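## Task

Take tube A (green cap) from rack RK position B1 and stand it upright on the centre of the balance pan; close the balance door and press the PRINT key. Then seat tube A fully, down to the bottom, in bore B4 of the dry block DB. Close the balance door again. Finally seat tube B (red cap, from RK position B6) fully to the bottom of bore A4 in the magnet block MG. Do not grip or dislodge anyone else's tubes, which must stay seated in their bores and wells. Every station must remain upright and level on the bench mat. At the end, open the gripper and withdraw the arm.

## Robot and tools

Robot: one six-joint arm (waist, shoulder, elbow, wrist pitch, wrist yaw, wrist roll) ending in a two-finger parallel gripper. The fingers point along the gripper's +z axis and close along its y axis. The reported hand point (end_effector_position) sits between the finger pads, roughly 1 cm short of the fingertips. Only this one arm exists, so every command describes a single gripper.

Scene frame: origin on the table surface under the arm's base; +z up; +x forward from the base; +y to the left when facing +x. Positions are in metres; orientations are quaternions written w first (qw, qx, qy, qz). The base may be slightly tilted, and reported hand positions get less accurate far from the base. Motions commonly finish a centimetre or more away from the command, usually low.

Bench layout: the rack RK is closest to the base. Beyond it, left to right, stand the balance BAL, mixer MX, dry block DB, magnet block MG and spectrophotometer SP. None is fastened. Looking at a station from its front, row A is closest and column 1 is leftmost. The balance door is the upper glass pane of its enclosure; pushing it away from you opens it, pulling it toward you shuts it. PRINT is the white key on the sloped front panel; a green lamp lights if PRINT is pressed while the door is closed.

The row format (used by every moving tool): 8 plain numbers [x, y, z, qw, qx, qy, qz, opening]. x, y, z is an absolute target position for the hand point and qw..qz an absolute target orientation, both in the scene frame. opening is an absolute finger command from -1 (closed) to +1 (fully open, 0.094 m gap). Repeat the desired quaternion in every row to hold orientation; do not copy back a drifted reported one.

execute_actions(actions): actions is a list of actions; each action is a list of 1 to 15 rows; each row lasts one control step (1/30 s) and a short action repeats its final row until 15 steps pass. Each control step, the commanded pose is limited to within 70 mm and 16 degrees of the measured pose, so far targets need several actions; afterwards the arm only goes as far as the last limited pose. An action is rejected if its target is over 0.6 m from the gripper's starting position along any gripper axis; if the first action fails this, or any action is malformed, nothing at all runs. An empty list just returns the current state and images. Orientation yields to position if both cannot be met. Very small commanded moves (a few mm) may not move the hand.

move(target, speed, blocking): target is one row as above, an absolute pose plus opening; the hand follows a straight path from its current pose. speed is the path's top speed in m/s, 0.002 to 0.5 (default 0.25); rotation is capped at twice that value in rad/s. Paths last 0.5 to 10 s; longer ones stop early. The opening is applied as the move begins. The path ignores obstacles, and the real hand can lag, wander or overshoot the speed, notably near full reach. Faster contact and aiming further past the contact point press harder. blocking=false returns after 0.5 s while the arm continues; until a result shows the move ended, other moves and execute_actions are refused, so use wait(0) or stop.

wait(seconds): 0 to 10; lets time pass holding the last command, ending early if a running move finishes. stop(): brakes a running move (needs some room; fingers keep moving). zoom_image(camera, region): camera is cam_high, cam_low or cam_wrist (each 896x504); region [x0, y0, x1, y1] in pixels from the top-left, at most 504x504. read_manual(section): licence texts only, no motion. finished_scene(scene): ends the scene whose number you pass; irreversible, so only call it once the goal holds and the robot has settled.

Reading results: the state line gives end_effector_position and end_effector_quat_wxyz. Hand target is the pose the controller currently chases. grip_measured is the finger opening on the command scale (up to about 1 mm off, consistently within a scene). Joint positions and Joint velocities list the six joints (rad, rad/s) then the pad gap (m, m/s). Joint torques are raw drive outputs with offsets and noise, nonzero even in free air. Step readings list hand positions at some steps; HELD marks a step partly held back. A move result adds a move: line (done, off_target, moving, held, fault) plus limits (paced = pose clipped; held = a check blocked some steps, after which the arm may surge) and distance to target. pose unreachable means the clearance check altered or blocked the command (the mount counts as arm). FAULT lines mean a stop. MOTOR HOT warns from 85 °C; at 100 °C the arm goes limp and drops (OVER-TEMPERATURE FAULT), so avoid holding loads idle for long.

Gripping: to hold a tube, keep commanding an opening below grip_measured, about 0.03 below for a firm grip, less for a lighter one. Pads give roughly 50-62 N and can spike on first contact.

Cautions: never drop, knock over or push anything off the table (that ends the scene). Avoid slams, hard pushes and fast contacts; approach tubes, keys and the door slowly. Do not touch other tubes or tip the stations, which are loose. Loose objects may occasionally get nudged by an outside force. Push placed tubes fully down, then open and lift clear.

Each tool is called after "Emit:" as name(argument=value, ...) on one line, values as JSON.

## Session

Emit:
execute_actions(actions=[])

Scene clock: 0.00 s.
end_effector_position=(+0.2376, +0.6608, +0.4002) grip_measured=+1.000 end_effector_quat_wxyz=(-0.426, +0.898, -0.061, +0.091)
Joint positions: [ 1.248  1.983  1.194  0.146  0.024 -1.839  0.094]
Joint velocities: [-0.005  0.005  0.002 -0.002  0.022 -0.037  0.   ]
Joint torques (N m, as the arm reports them, + toward a larger angle): no reading
Motor temperatures (°C, as the motors report them): [25 23 22 25 24 24]
Hand target: +0.241, +0.667, +0.402; -0.430, +0.896, -0.061, +0.093

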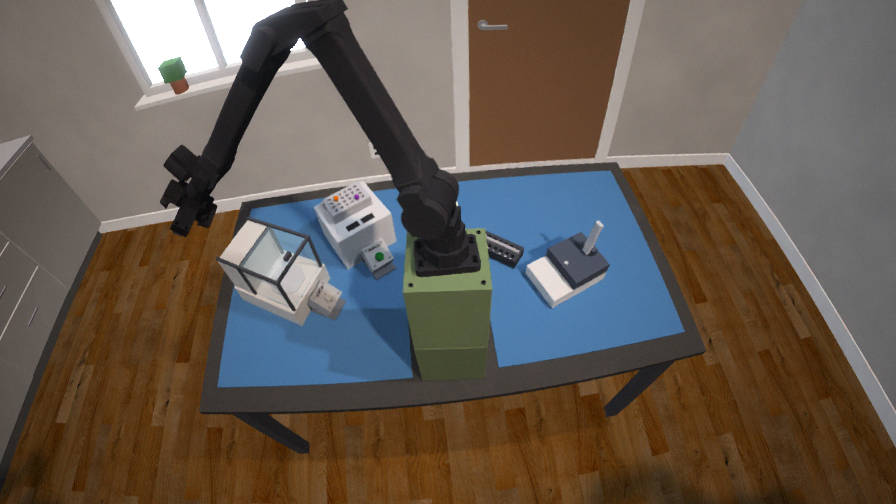

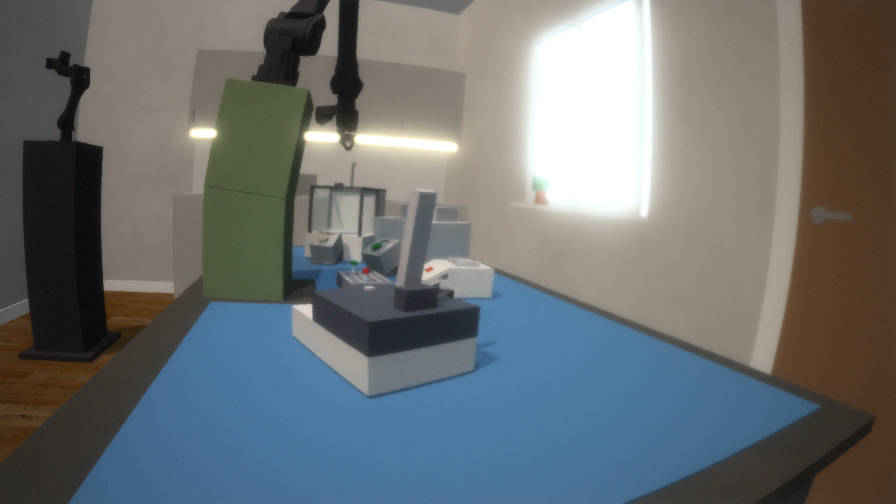

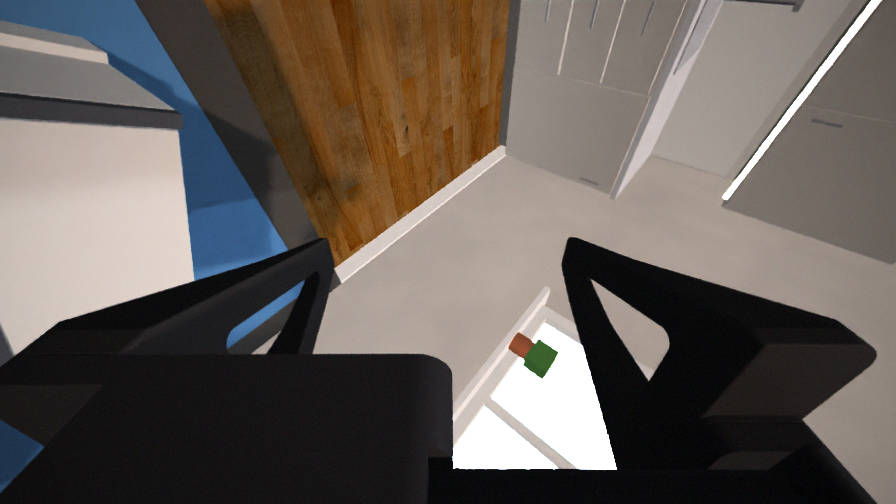

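Emit:
move(target=[0.28,0.0,0.42,0,0,1,0,1])

Emit:
zoom_image(camera="cam_high", region=[200,150,640,400])

Scene clock: 14.97 s.
end_effector_position=(+0.2654, -0.0023, +0.4094) grip_measured=+1.000 end_effector_quat_wxyz=(-0.001, -0.005, +1.000, -0.006)
Joint positions: [ 0.022  1.1    0.536 -0.894  0.023 -0.001  0.094]
Joint velocities: [ 0.005 -0.015 -0.007 -0.012  0.022 -0.066  0.   ]
Joint torques (N m, as the arm reports them, + toward a larger angle): [-0.83 -4.2  11.51 -0.38 -0.14  0.01]
Motor temperatures (°C, as the motors report them): [25 24 24 25 24 24]
Hand target: +0.280, -0.002, +0.416; +0.003, -0.000, +1.000, -0.004
Off the commanded pose: 0.018 m, 1 deg.
move: off_target

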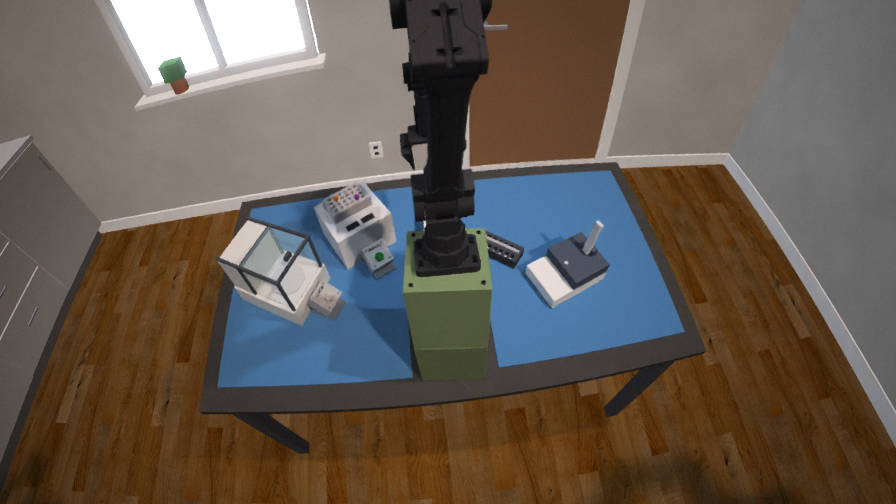

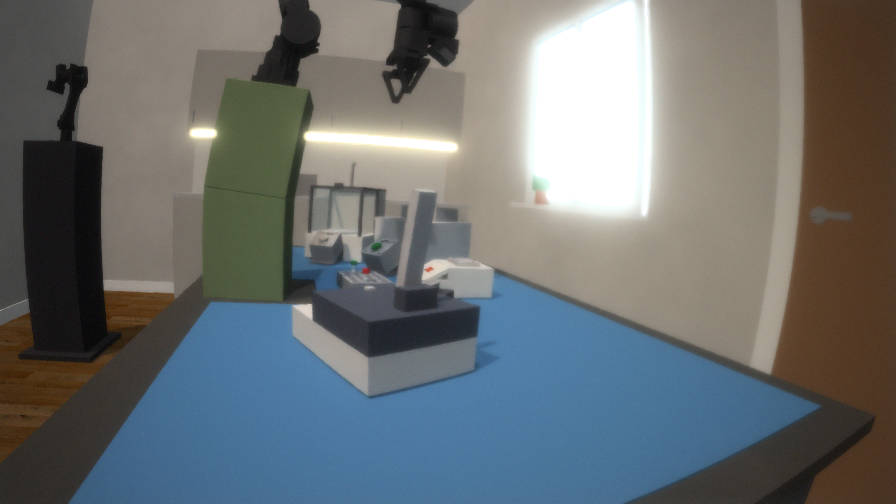

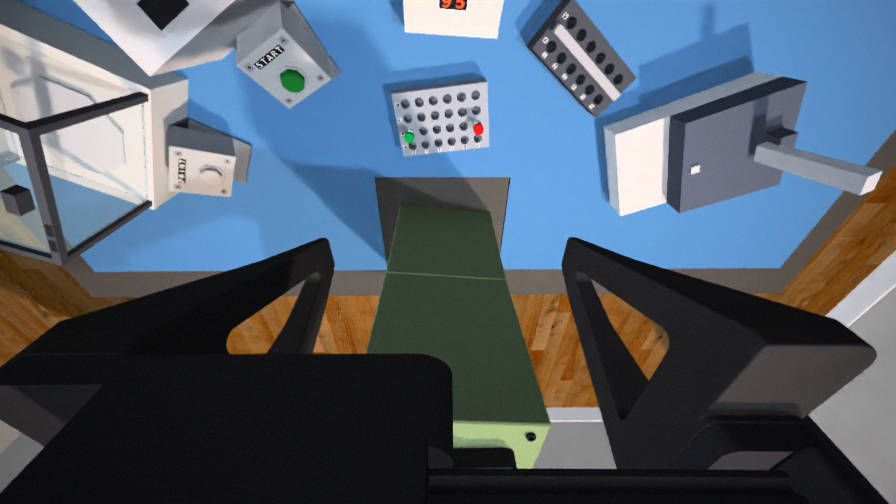

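Region (200, 150, 640, 400) of cam_high's 896x504 image, scaled by 1.145, with more detail than that image has; it fills the top 286 rows of this view, and the rest is white.

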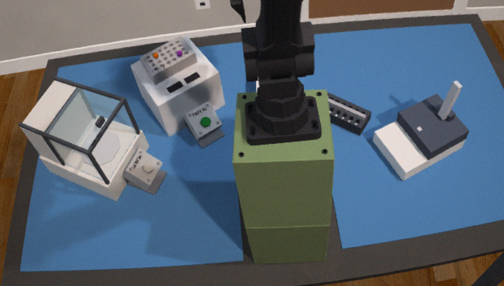

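Emit:
move(target=[0.17,0.42,0.45,0,-0.574,0.819,0,1])

Scene clock: 37.70 s.
end_effector_position=(+0.1642, +0.4098, +0.4493) grip_measured=+1.000 end_effector_quat_wxyz=(-0.004, -0.566, +0.824, +0.008)
Joint positions: [ 1.258  1.596  1.081 -1.026  0.096  0.04   0.094]
Joint velocities: [-0.005 -0.005  0.022  0.012 -0.037  0.022  0.   ]
Joint torques (N m, as the arm reports them, + toward a larger angle): [  1.13 -10.58  12.32  -0.28   0.09  -0.2 ]
Motor temperatures (°C, as the motors report them): [25 24 26 25 24 24]
Hand target: +0.169, +0.422, +0.451; -0.002, -0.573, +0.819, +0.007
Off the commanded pose: 0.012 m, 2 deg.
move: off_target

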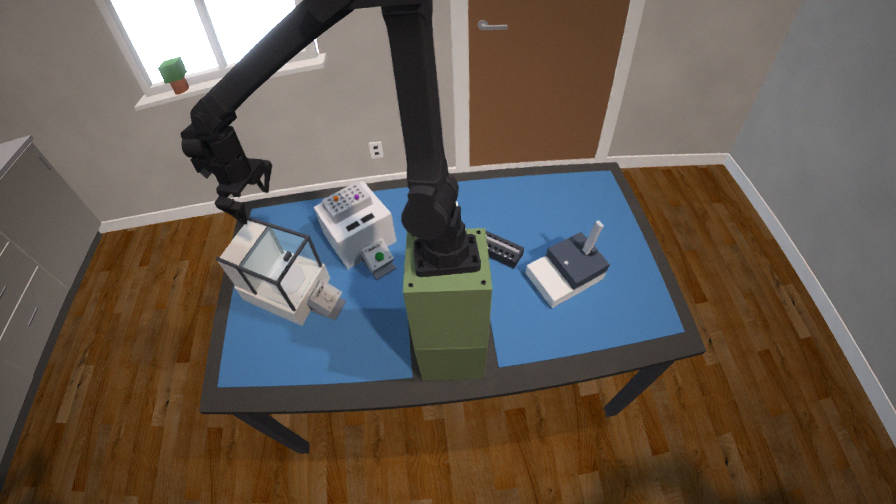

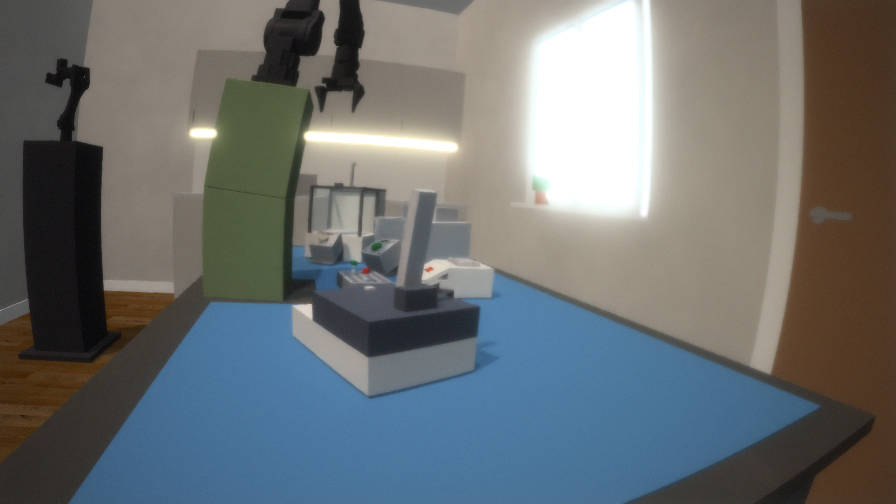

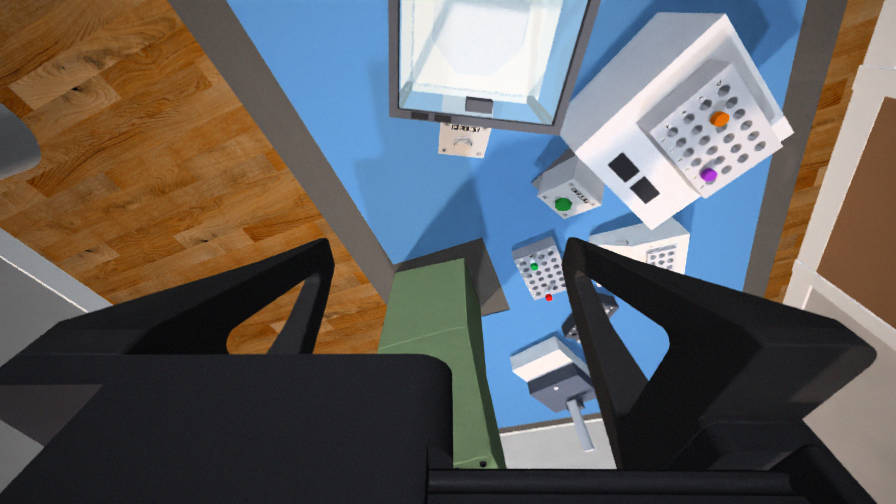

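Emit:
move(target=[0.185,0.39,0.30,0,-0.522,0.853,0,-1], speed=0.15)

Emit:
zoom_image(camera="cam_low", region=[280,120,500,300])

Scene clock: 61.57 s.
end_effector_position=(+0.1846, +0.3964, +0.3104) grip_measured=-0.986 end_effector_quat_wxyz=(+0.006, -0.531, +0.848, +0.006)
Joint positions: [ 1.173  1.831  0.945 -0.632  0.108  0.038  0.001]
Joint velocities: [-0.024  0.015  0.002 -0.002  0.022 -0.007 -0.002]
Joint torques (N m, as the arm reports them, + toward a larger angle): [  0.32 -12.08   5.9    0.72   0.1    0.09]
Motor temperatures (°C, as the motors report them): [25 24 27 25 24 24]
Hand target: +0.186, +0.391, +0.300; +0.000, -0.522, +0.853, -0.000
Off the commanded pose: 0.012 m, 2 deg.
move: off_target

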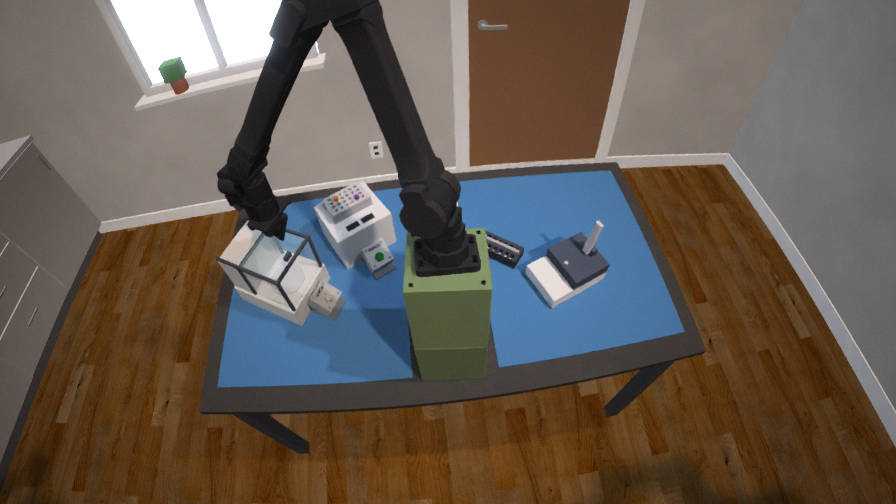

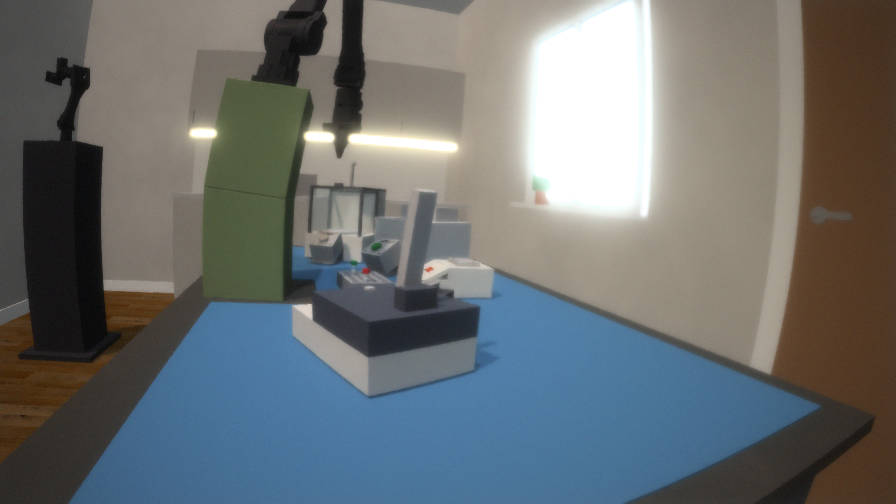

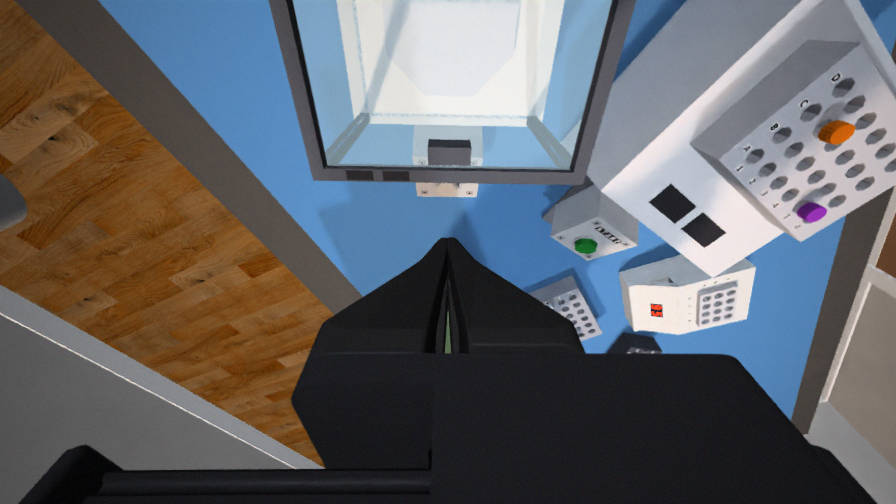

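Region (280, 120, 500, 300) of cam_low's 896x504 image, scaled by 2.291, with more detail than that image has; it fills the top 412 rows of this view, and the rest is white.

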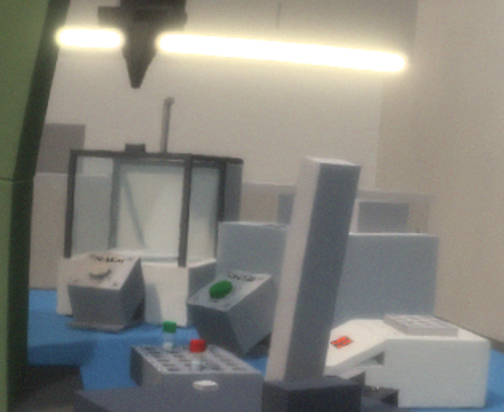

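Emit:
move(target=[0.178,0.380,0.235,0,-0.522,0.853,0,-1], speed=0.08)

Emit:
zoom_image(camera="cam_low", region=[280,120,500,300])

Scene clock: 74.00 s.
end_effector_position=(+0.1783, +0.3899, +0.2478) grip_measured=-0.986 end_effector_quat_wxyz=(+0.009, -0.527, +0.850, +0.008)
Joint positions: [ 1.165  1.969  0.911 -0.451  0.108  0.038  0.001]
Joint velocities: [-0.015  0.015 -0.007 -0.007 -0.037  0.022  0.   ]
Joint torques (N m, as the arm reports them, + toward a larger angle): [  0.23 -11.62   4.37   0.72   0.05  -0.02]
Motor temperatures (°C, as the motors report them): [25 25 25 25 24 24]
Hand target: +0.178, +0.380, +0.235; +0.000, -0.522, +0.853, +0.000
Off the commanded pose: 0.016 m, 2 deg.
move: off_target

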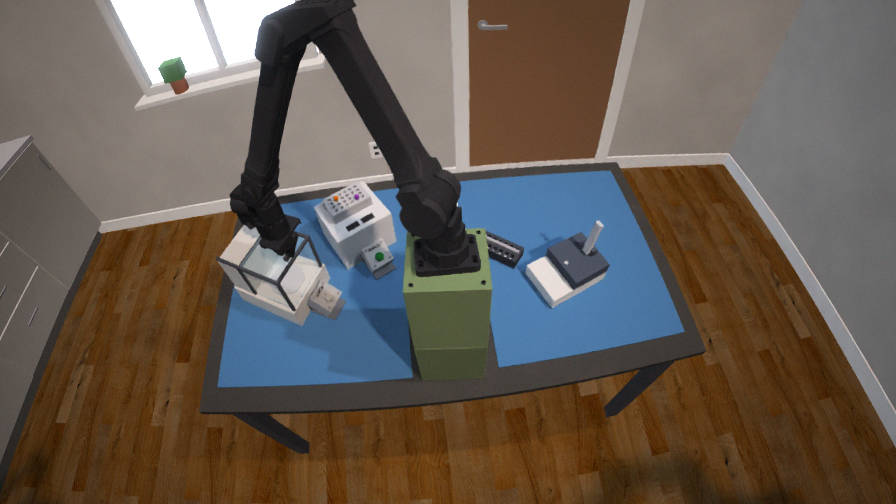

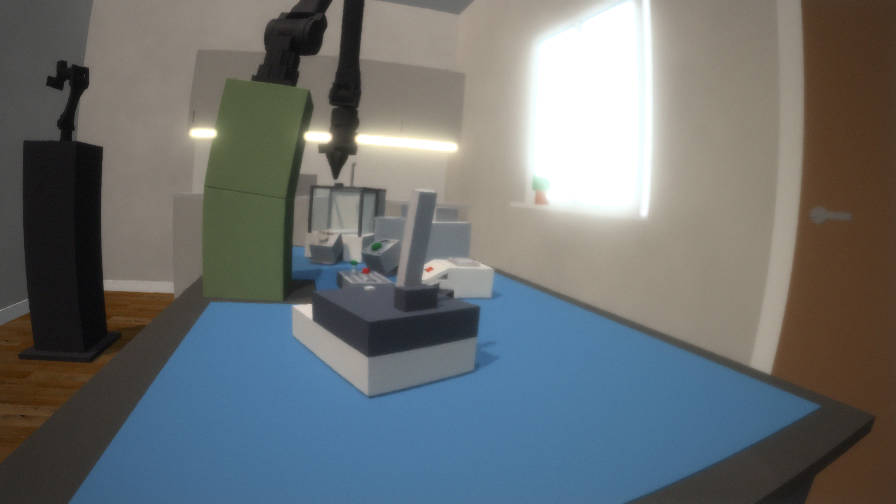

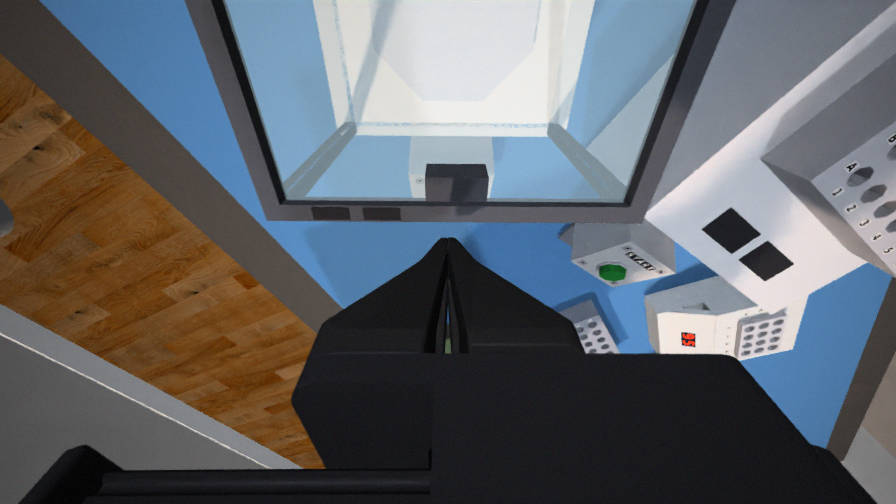

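Region (280, 120, 500, 300) of cam_low's 896x504 image, scaled by 2.291, with more detail than that image has; it fills the top 412 rows of this view, and the rest is white.

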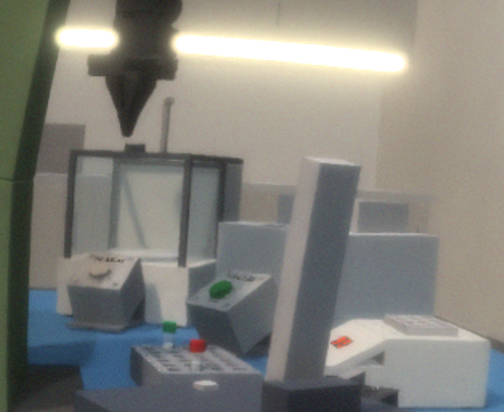

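Emit:
execute_actions(actions=[[[0.178,0.380,0.232,0,-0.522,0.853,0,-1],[0.178,0.380,0.230,0,-0.522,0.853,0,-1],[0.178,0.380,0.228,0,-0.522,0.853,0,-1],[0.178,0.380,0.226,0,-0.522,0.853,0,-1],[0.178,0.380,0.224,0,-0.522,0.853,0,-1],[0.178,0.380,0.222,0,-0.522,0.853,0,-1],[0.178,0.380,0.220,0,-0.522,0.853,0,-1]],[[0.178,0.380,0.220,0,-0.522,0.853,0,-1]]])

Emit:
zoom_image(camera="cam_low", region=[290,130,400,220])

Scene clock: 81.77 s.
end_effector_position=(+0.1775, +0.3879, +0.2323) grip_measured=-0.986 end_effector_quat_wxyz=(+0.008, -0.525, +0.851, +0.007)
Joint positions: [ 1.16   2.008  0.911 -0.415  0.108  0.038  0.001]
Joint velocities: [ 0.005  0.005 -0.007  0.007 -0.051 -0.051  0.   ]
Joint torques (N m, as the arm reports them, + toward a larger angle): [  0.14 -11.88   4.3    0.69   0.04  -0.05]
Motor temperatures (°C, as the motors report them): [25 25 25 25 24 24]
Hand target: +0.178, +0.380, +0.220; -0.000, -0.522, +0.853, +0.000
Off the commanded pose: 0.015 m, 1 deg.
Step readings (end_effector_position; steps 1 to 15: 1st action; 16 to 30: 2nd action):
0: (+0.1783, +0.3899, +0.2478)
1: (+0.1784, +0.3902, +0.2478)
2: (+0.1786, +0.3906, +0.2476)
4: (+0.1792, +0.3918, +0.2465)
8: (+0.1790, +0.3913, +0.2396)
15: (+0.1773, +0.3875, +0.2322)
16: (+0.1774, +0.3877, +0.2323)
17: (+0.1775, +0.3879, +0.2323)
19: (+0.1775, +0.3879, +0.2323)
23: (+0.1775, +0.3879, +0.2323)
30: end_effector_position above

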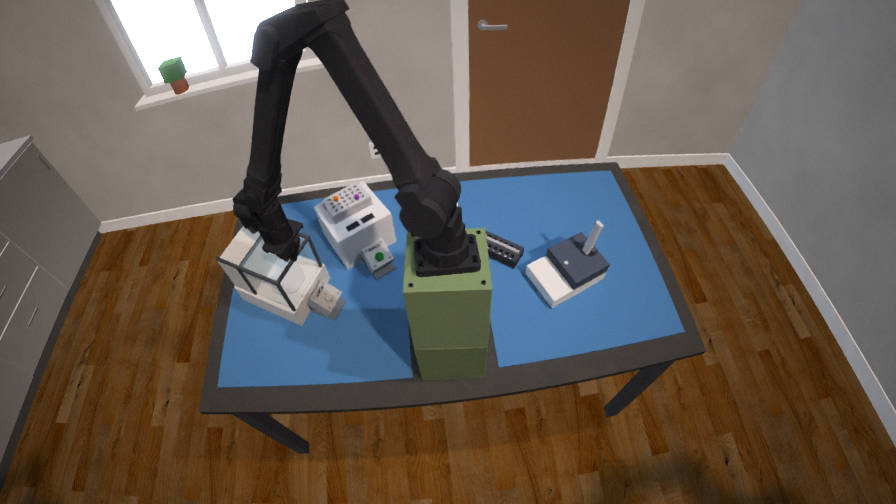

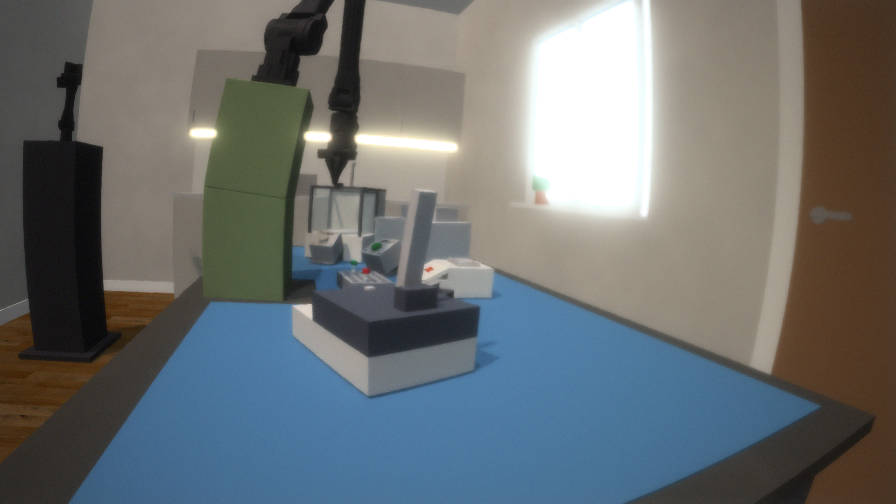

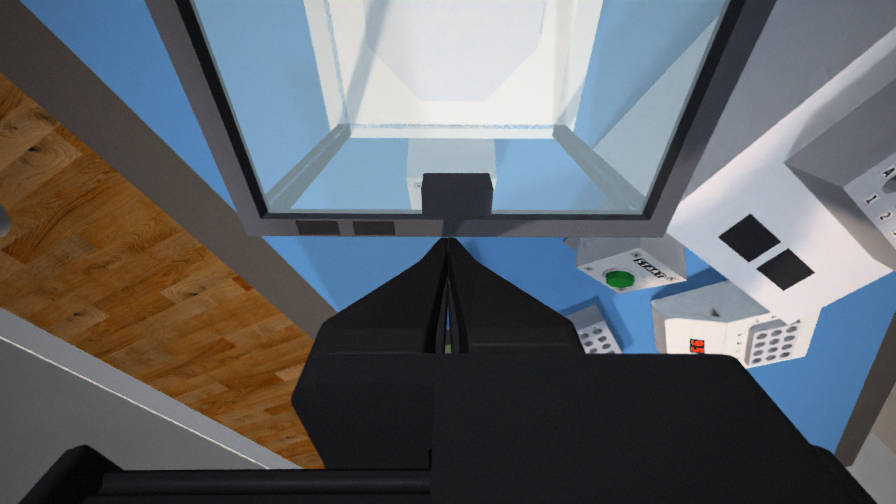

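Region (290, 130, 400, 220) of cam_low's 896x504 image, scaled by 4.582, with more detail than that image has; it fills the top 412 rows of this view, and the rest is white.

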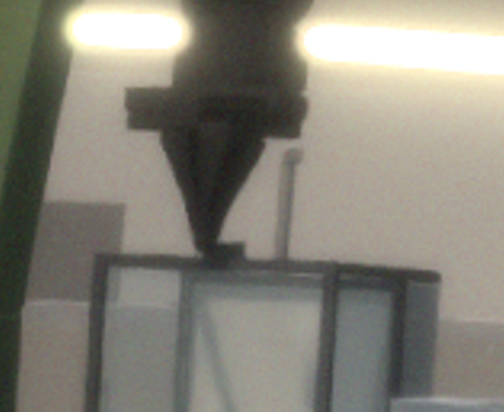

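Emit:
move(target=[0.197,0.423,0.234,0,-0.522,0.853,0,-1], speed=0.03)

Scene clock: 88.17 s.
end_effector_position=(+0.1935, +0.4199, +0.2445) grip_measured=-0.986 end_effector_quat_wxyz=(+0.007, -0.525, +0.851, +0.006)
Joint positions: [ 1.16   2.025  1.019 -0.509  0.108  0.038  0.001]
Joint velocities: [-0.005 -0.015 -0.002 -0.022  0.007  0.066 -0.001]
Joint torques (N m, as the arm reports them, + toward a larger angle): [  0.61 -12.45   7.83  -0.31   0.05  -0.02]
Motor temperatures (°C, as the motors report them): [25 25 24 25 24 24]
Hand target: +0.197, +0.423, +0.234; +0.000, -0.522, +0.853, +0.000
Off the commanded pose: 0.011 m, 1 deg.
move: off_target

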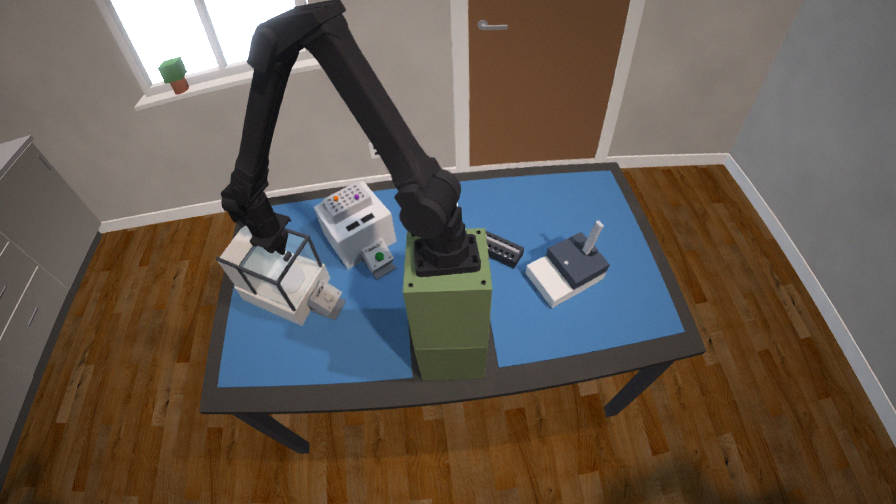

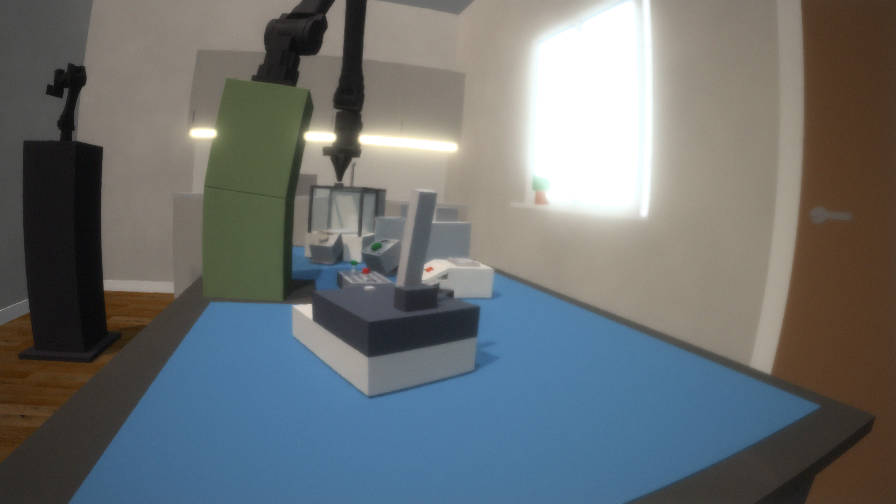

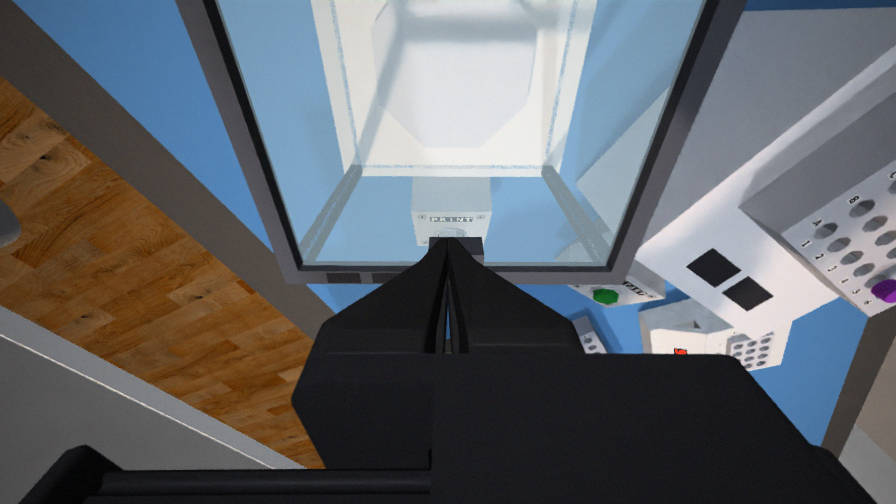

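Emit:
execute_actions(actions=[[[0.194,0.415,0.25,0,-0.522,0.853,0,-1],[0.190,0.407,0.25,0,-0.522,0.853,0,-1],[0.186,0.398,0.25,0,-0.522,0.853,0,-1],[0.183,0.390,0.25,0,-0.522,0.853,0,-1],[0.180,0.380,0.25,0,-0.522,0.853,0,-1]],[[0.180,0.380,0.245,0,-0.522,0.853,0,-1],[0.180,0.380,0.240,0,-0.522,0.853,0,-1],[0.180,0.380,0.235,0,-0.522,0.853,0,-1],[0.180,0.380,0.230,0,-0.522,0.853,0,-1],[0.180,0.380,0.225,0,-0.522,0.853,0,-1],[0.180,0.380,0.221,0,-0.522,0.853,0,-1]],[[0.181,0.382,0.221,0,-0.522,0.853,0,-1],[0.182,0.384,0.221,0,-0.522,0.853,0,-1],[0.183,0.386,0.221,0,-0.522,0.853,0,-1],[0.184,0.388,0.221,0,-0.522,0.853,0,-1],[0.185,0.390,0.221,0,-0.522,0.853,0,-1],[0.186,0.392,0.221,0,-0.522,0.853,0,-1],[0.187,0.394,0.221,0,-0.522,0.853,0,-1],[0.188,0.396,0.221,0,-0.522,0.853,0,-1],[0.189,0.398,0.221,0,-0.522,0.853,0,-1],[0.190,0.400,0.221,0,-0.522,0.853,0,-1],[0.191,0.402,0.221,0,-0.522,0.853,0,-1],[0.192,0.404,0.221,0,-0.522,0.853,0,-1],[0.193,0.406,0.221,0,-0.522,0.853,0,-1],[0.194,0.408,0.221,0,-0.522,0.853,0,-1],[0.195,0.410,0.221,0,-0.522,0.853,0,-1]],[[0.196,0.412,0.221,0,-0.522,0.853,0,-1],[0.197,0.414,0.221,0,-0.522,0.853,0,-1],[0.198,0.416,0.221,0,-0.522,0.853,0,-1],[0.199,0.418,0.221,0,-0.522,0.853,0,-1],[0.200,0.420,0.221,0,-0.522,0.853,0,-1]]])

Scene clock: 111.53 s.
end_effector_position=(+0.1890, +0.4069, +0.2305) grip_measured=-0.986 end_effector_quat_wxyz=(-0.005, -0.524, +0.852, -0.002)
Joint positions: [ 1.154  2.049  1.002 -0.495  0.108  0.038  0.001]
Joint velocities: [-0.005 -0.005 -0.002  0.002  0.037  0.007  0.001]
Joint torques (N m, as the arm reports them, + toward a larger angle): [  0.2  -12.03   8.81   0.33   0.05  -0.13]
Motor temperatures (°C, as the motors report them): [25 25 25 25 24 24]
Hand target: +0.200, +0.419, +0.222; +0.000, -0.522, +0.853, +0.000
Off the commanded pose: 0.020 m, 1 deg.
Step readings (end_effector_position; steps 1 to 15: 1st action; 16 to 30: 2nd action; 31 to 45: 3rd action; 46 to 60: 4th action):
0: (+0.1934, +0.4198, +0.2445)
1: (+0.1931, +0.4190, +0.2444)
2: (+0.1924, +0.4176, +0.2445)
4: (+0.1887, +0.4095, +0.2441)
8: (+0.1746, +0.3785, +0.2436)
15: (+0.1724, +0.3737, +0.2430)
16: (+0.1726, +0.3742, +0.2429)
17: (+0.1731, +0.3752, +0.2429)
19: (+0.1748, +0.3792, +0.2429)
23: (+0.1778, +0.3849, +0.2388)
30: (+0.1763, +0.3810, +0.2315)
31: (+0.1763, +0.3810, +0.2315)
32: (+0.1763, +0.3810, +0.2315)
34: (+0.1764, +0.3814, +0.2314)
38: (+0.1794, +0.3882, +0.2306)
45: (+0.1841, +0.3976, +0.2306)
46: (+0.1842, +0.3978, +0.2306)
47: (+0.1844, +0.3981, +0.2306)
49: (+0.1849, +0.3993, +0.2305)
53: (+0.1880, +0.4051, +0.2305)
60: end_effector_position above

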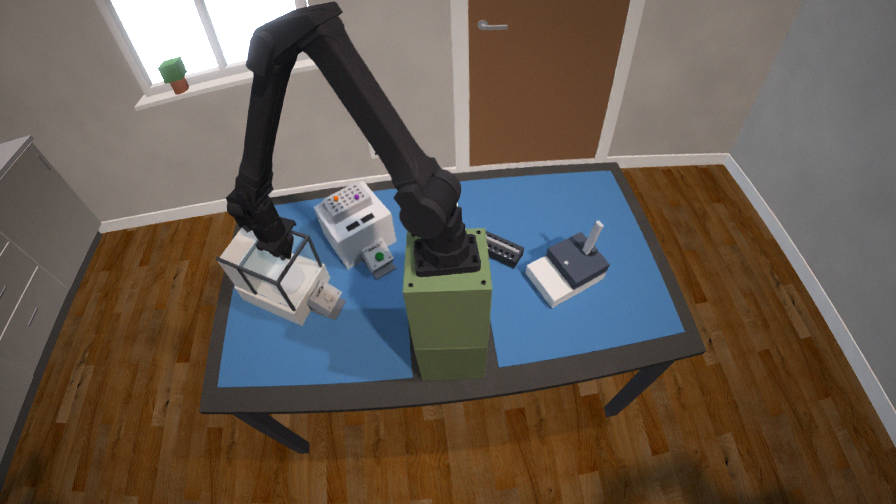

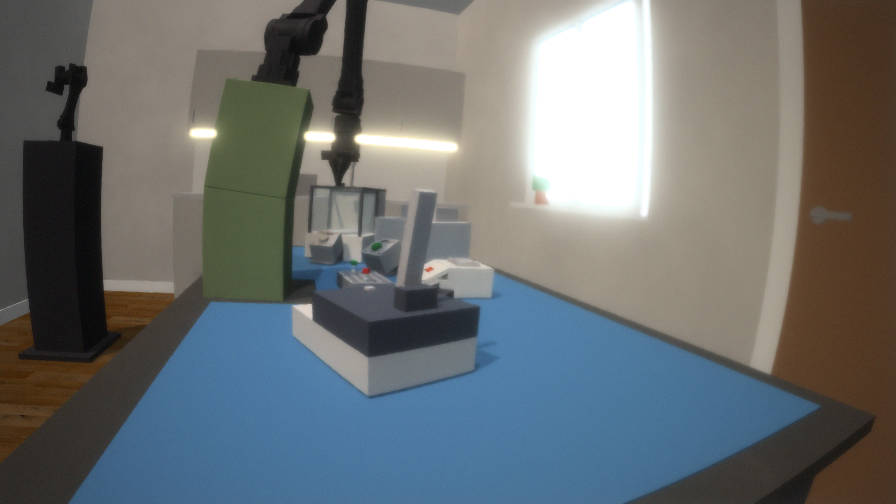

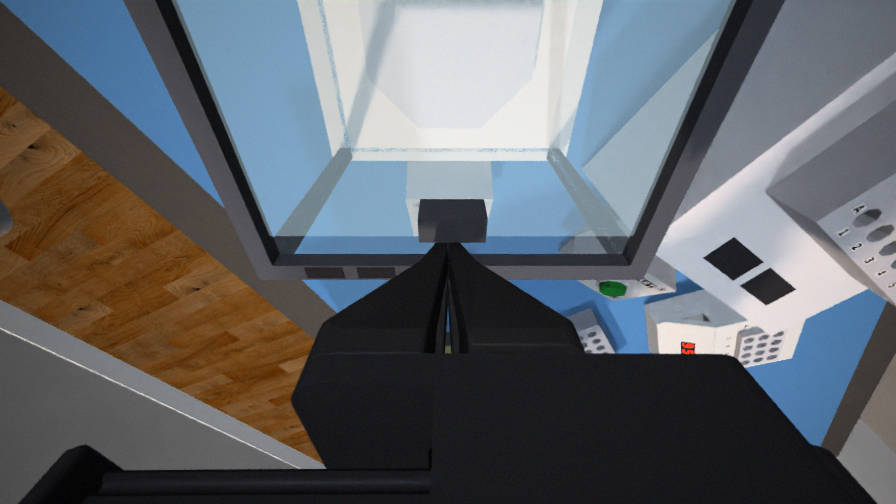

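Emit:
execute_actions(actions=[[[0.2015,0.423,0.22,0,-0.522,0.853,0,-1],[0.203,0.426,0.22,0,-0.522,0.853,0,-1],[0.2045,0.429,0.22,0,-0.522,0.853,0,-1],[0.206,0.432,0.22,0,-0.522,0.853,0,-1],[0.2075,0.435,0.22,0,-0.522,0.853,0,-1],[0.209,0.438,0.22,0,-0.522,0.853,0,-1],[0.2105,0.441,0.22,0,-0.522,0.853,0,-1],[0.212,0.444,0.22,0,-0.522,0.853,0,-1],[0.2135,0.447,0.22,0,-0.522,0.853,0,-1],[0.215,0.450,0.22,0,-0.522,0.853,0,-1],[0.2165,0.453,0.22,0,-0.522,0.853,0,-1],[0.218,0.456,0.22,0,-0.522,0.853,0,-1],[0.2195,0.459,0.22,0,-0.522,0.853,0,-1],[0.221,0.462,0.22,0,-0.522,0.853,0,-1],[0.2225,0.465,0.22,0,-0.522,0.853,0,-1]],[[0.224,0.468,0.219,0,-0.522,0.853,0,-1],[0.2255,0.471,0.219,0,-0.522,0.853,0,-1],[0.227,0.474,0.219,0,-0.522,0.853,0,-1],[0.2285,0.477,0.219,0,-0.522,0.853,0,-1],[0.230,0.480,0.219,0,-0.522,0.853,0,-1],[0.2315,0.483,0.219,0,-0.522,0.853,0,-1],[0.233,0.486,0.219,0,-0.522,0.853,0,-1],[0.2345,0.489,0.219,0,-0.522,0.853,0,-1],[0.236,0.492,0.219,0,-0.522,0.853,0,-1],[0.2375,0.495,0.219,0,-0.522,0.853,0,-1],[0.239,0.498,0.219,0,-0.522,0.853,0,-1],[0.2405,0.501,0.219,0,-0.522,0.853,0,-1],[0.242,0.504,0.219,0,-0.522,0.853,0,-1],[0.2435,0.507,0.219,0,-0.522,0.853,0,-1],[0.245,0.510,0.219,0,-0.522,0.853,0,-1]],[[0.2465,0.513,0.219,0,-0.522,0.853,0,-1],[0.248,0.516,0.219,0,-0.522,0.853,0,-1],[0.2495,0.519,0.219,0,-0.522,0.853,0,-1],[0.251,0.522,0.219,0,-0.522,0.853,0,-1]]])

Scene clock: 126.00 s.
end_effector_position=(+0.2384, +0.5036, +0.2323) grip_measured=-0.986 end_effector_quat_wxyz=(-0.010, -0.521, +0.853, -0.006)
Joint positions: [ 1.147  2.21   1.376 -0.721  0.109  0.038  0.001]
Joint velocities: [ 0.005  0.005  0.012 -0.022 -0.037 -0.037 -0.001]
Joint torques (N m, as the arm reports them, + toward a larger angle): [  0.69 -14.78  11.73   0.72   0.01  -0.16]
Motor temperatures (°C, as the motors report them): [25 25 25 25 24 24]
Hand target: +0.251, +0.521, +0.220; +0.000, -0.522, +0.853, +0.000
Off the commanded pose: 0.026 m, 1 deg.
Step readings (end_effector_position; steps 1 to 15: 1st action; 16 to 30: 2nd action; 31 to 45: 3rd action):
0: (+0.1890, +0.4069, +0.2305)
1: (+0.1890, +0.4070, +0.2305)
2: (+0.1892, +0.4075, +0.2306)
4: (+0.1902, +0.4096, +0.2302)
8: (+0.1960, +0.4210, +0.2301)
15: (+0.2080, +0.4445, +0.2307)
16: (+0.2096, +0.4476, +0.2308)
17: (+0.2113, +0.4506, +0.2309)
19: (+0.2145, +0.4569, +0.2311)
23: (+0.2207, +0.4693, +0.2314)
30: (+0.2315, +0.4901, +0.2321)
31: (+0.2332, +0.4931, +0.2321)
32: (+0.2346, +0.4960, +0.2321)
34: (+0.2378, +0.5023, +0.2324)
38: (+0.2385, +0.5037, +0.2323)
45: end_effector_position above

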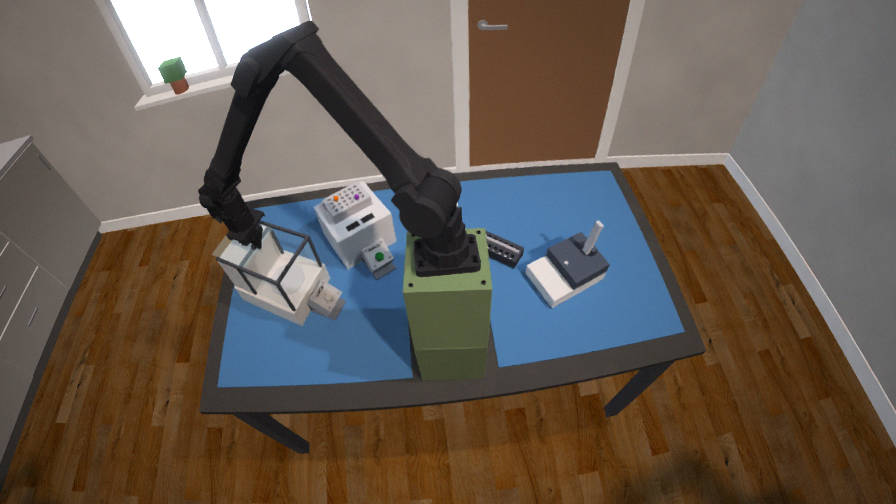

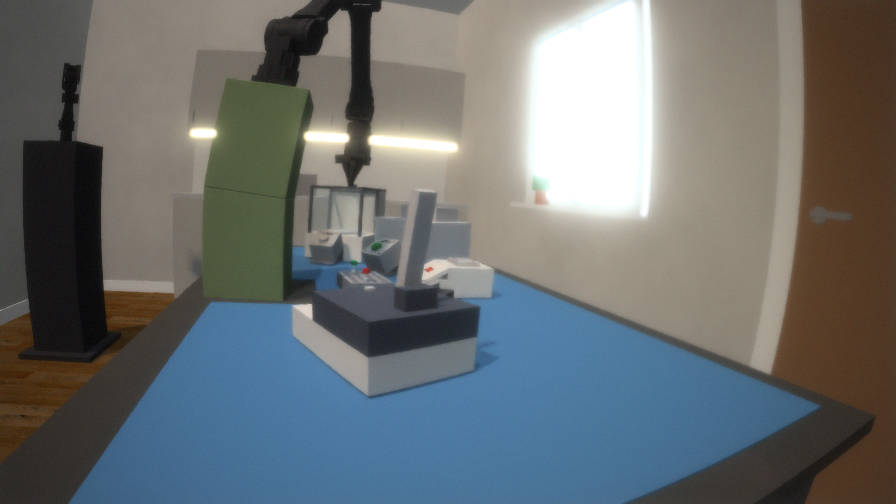

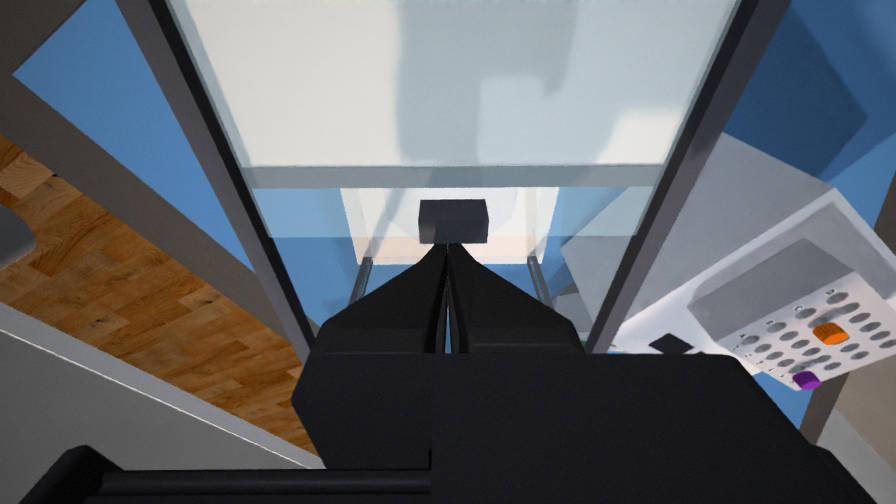

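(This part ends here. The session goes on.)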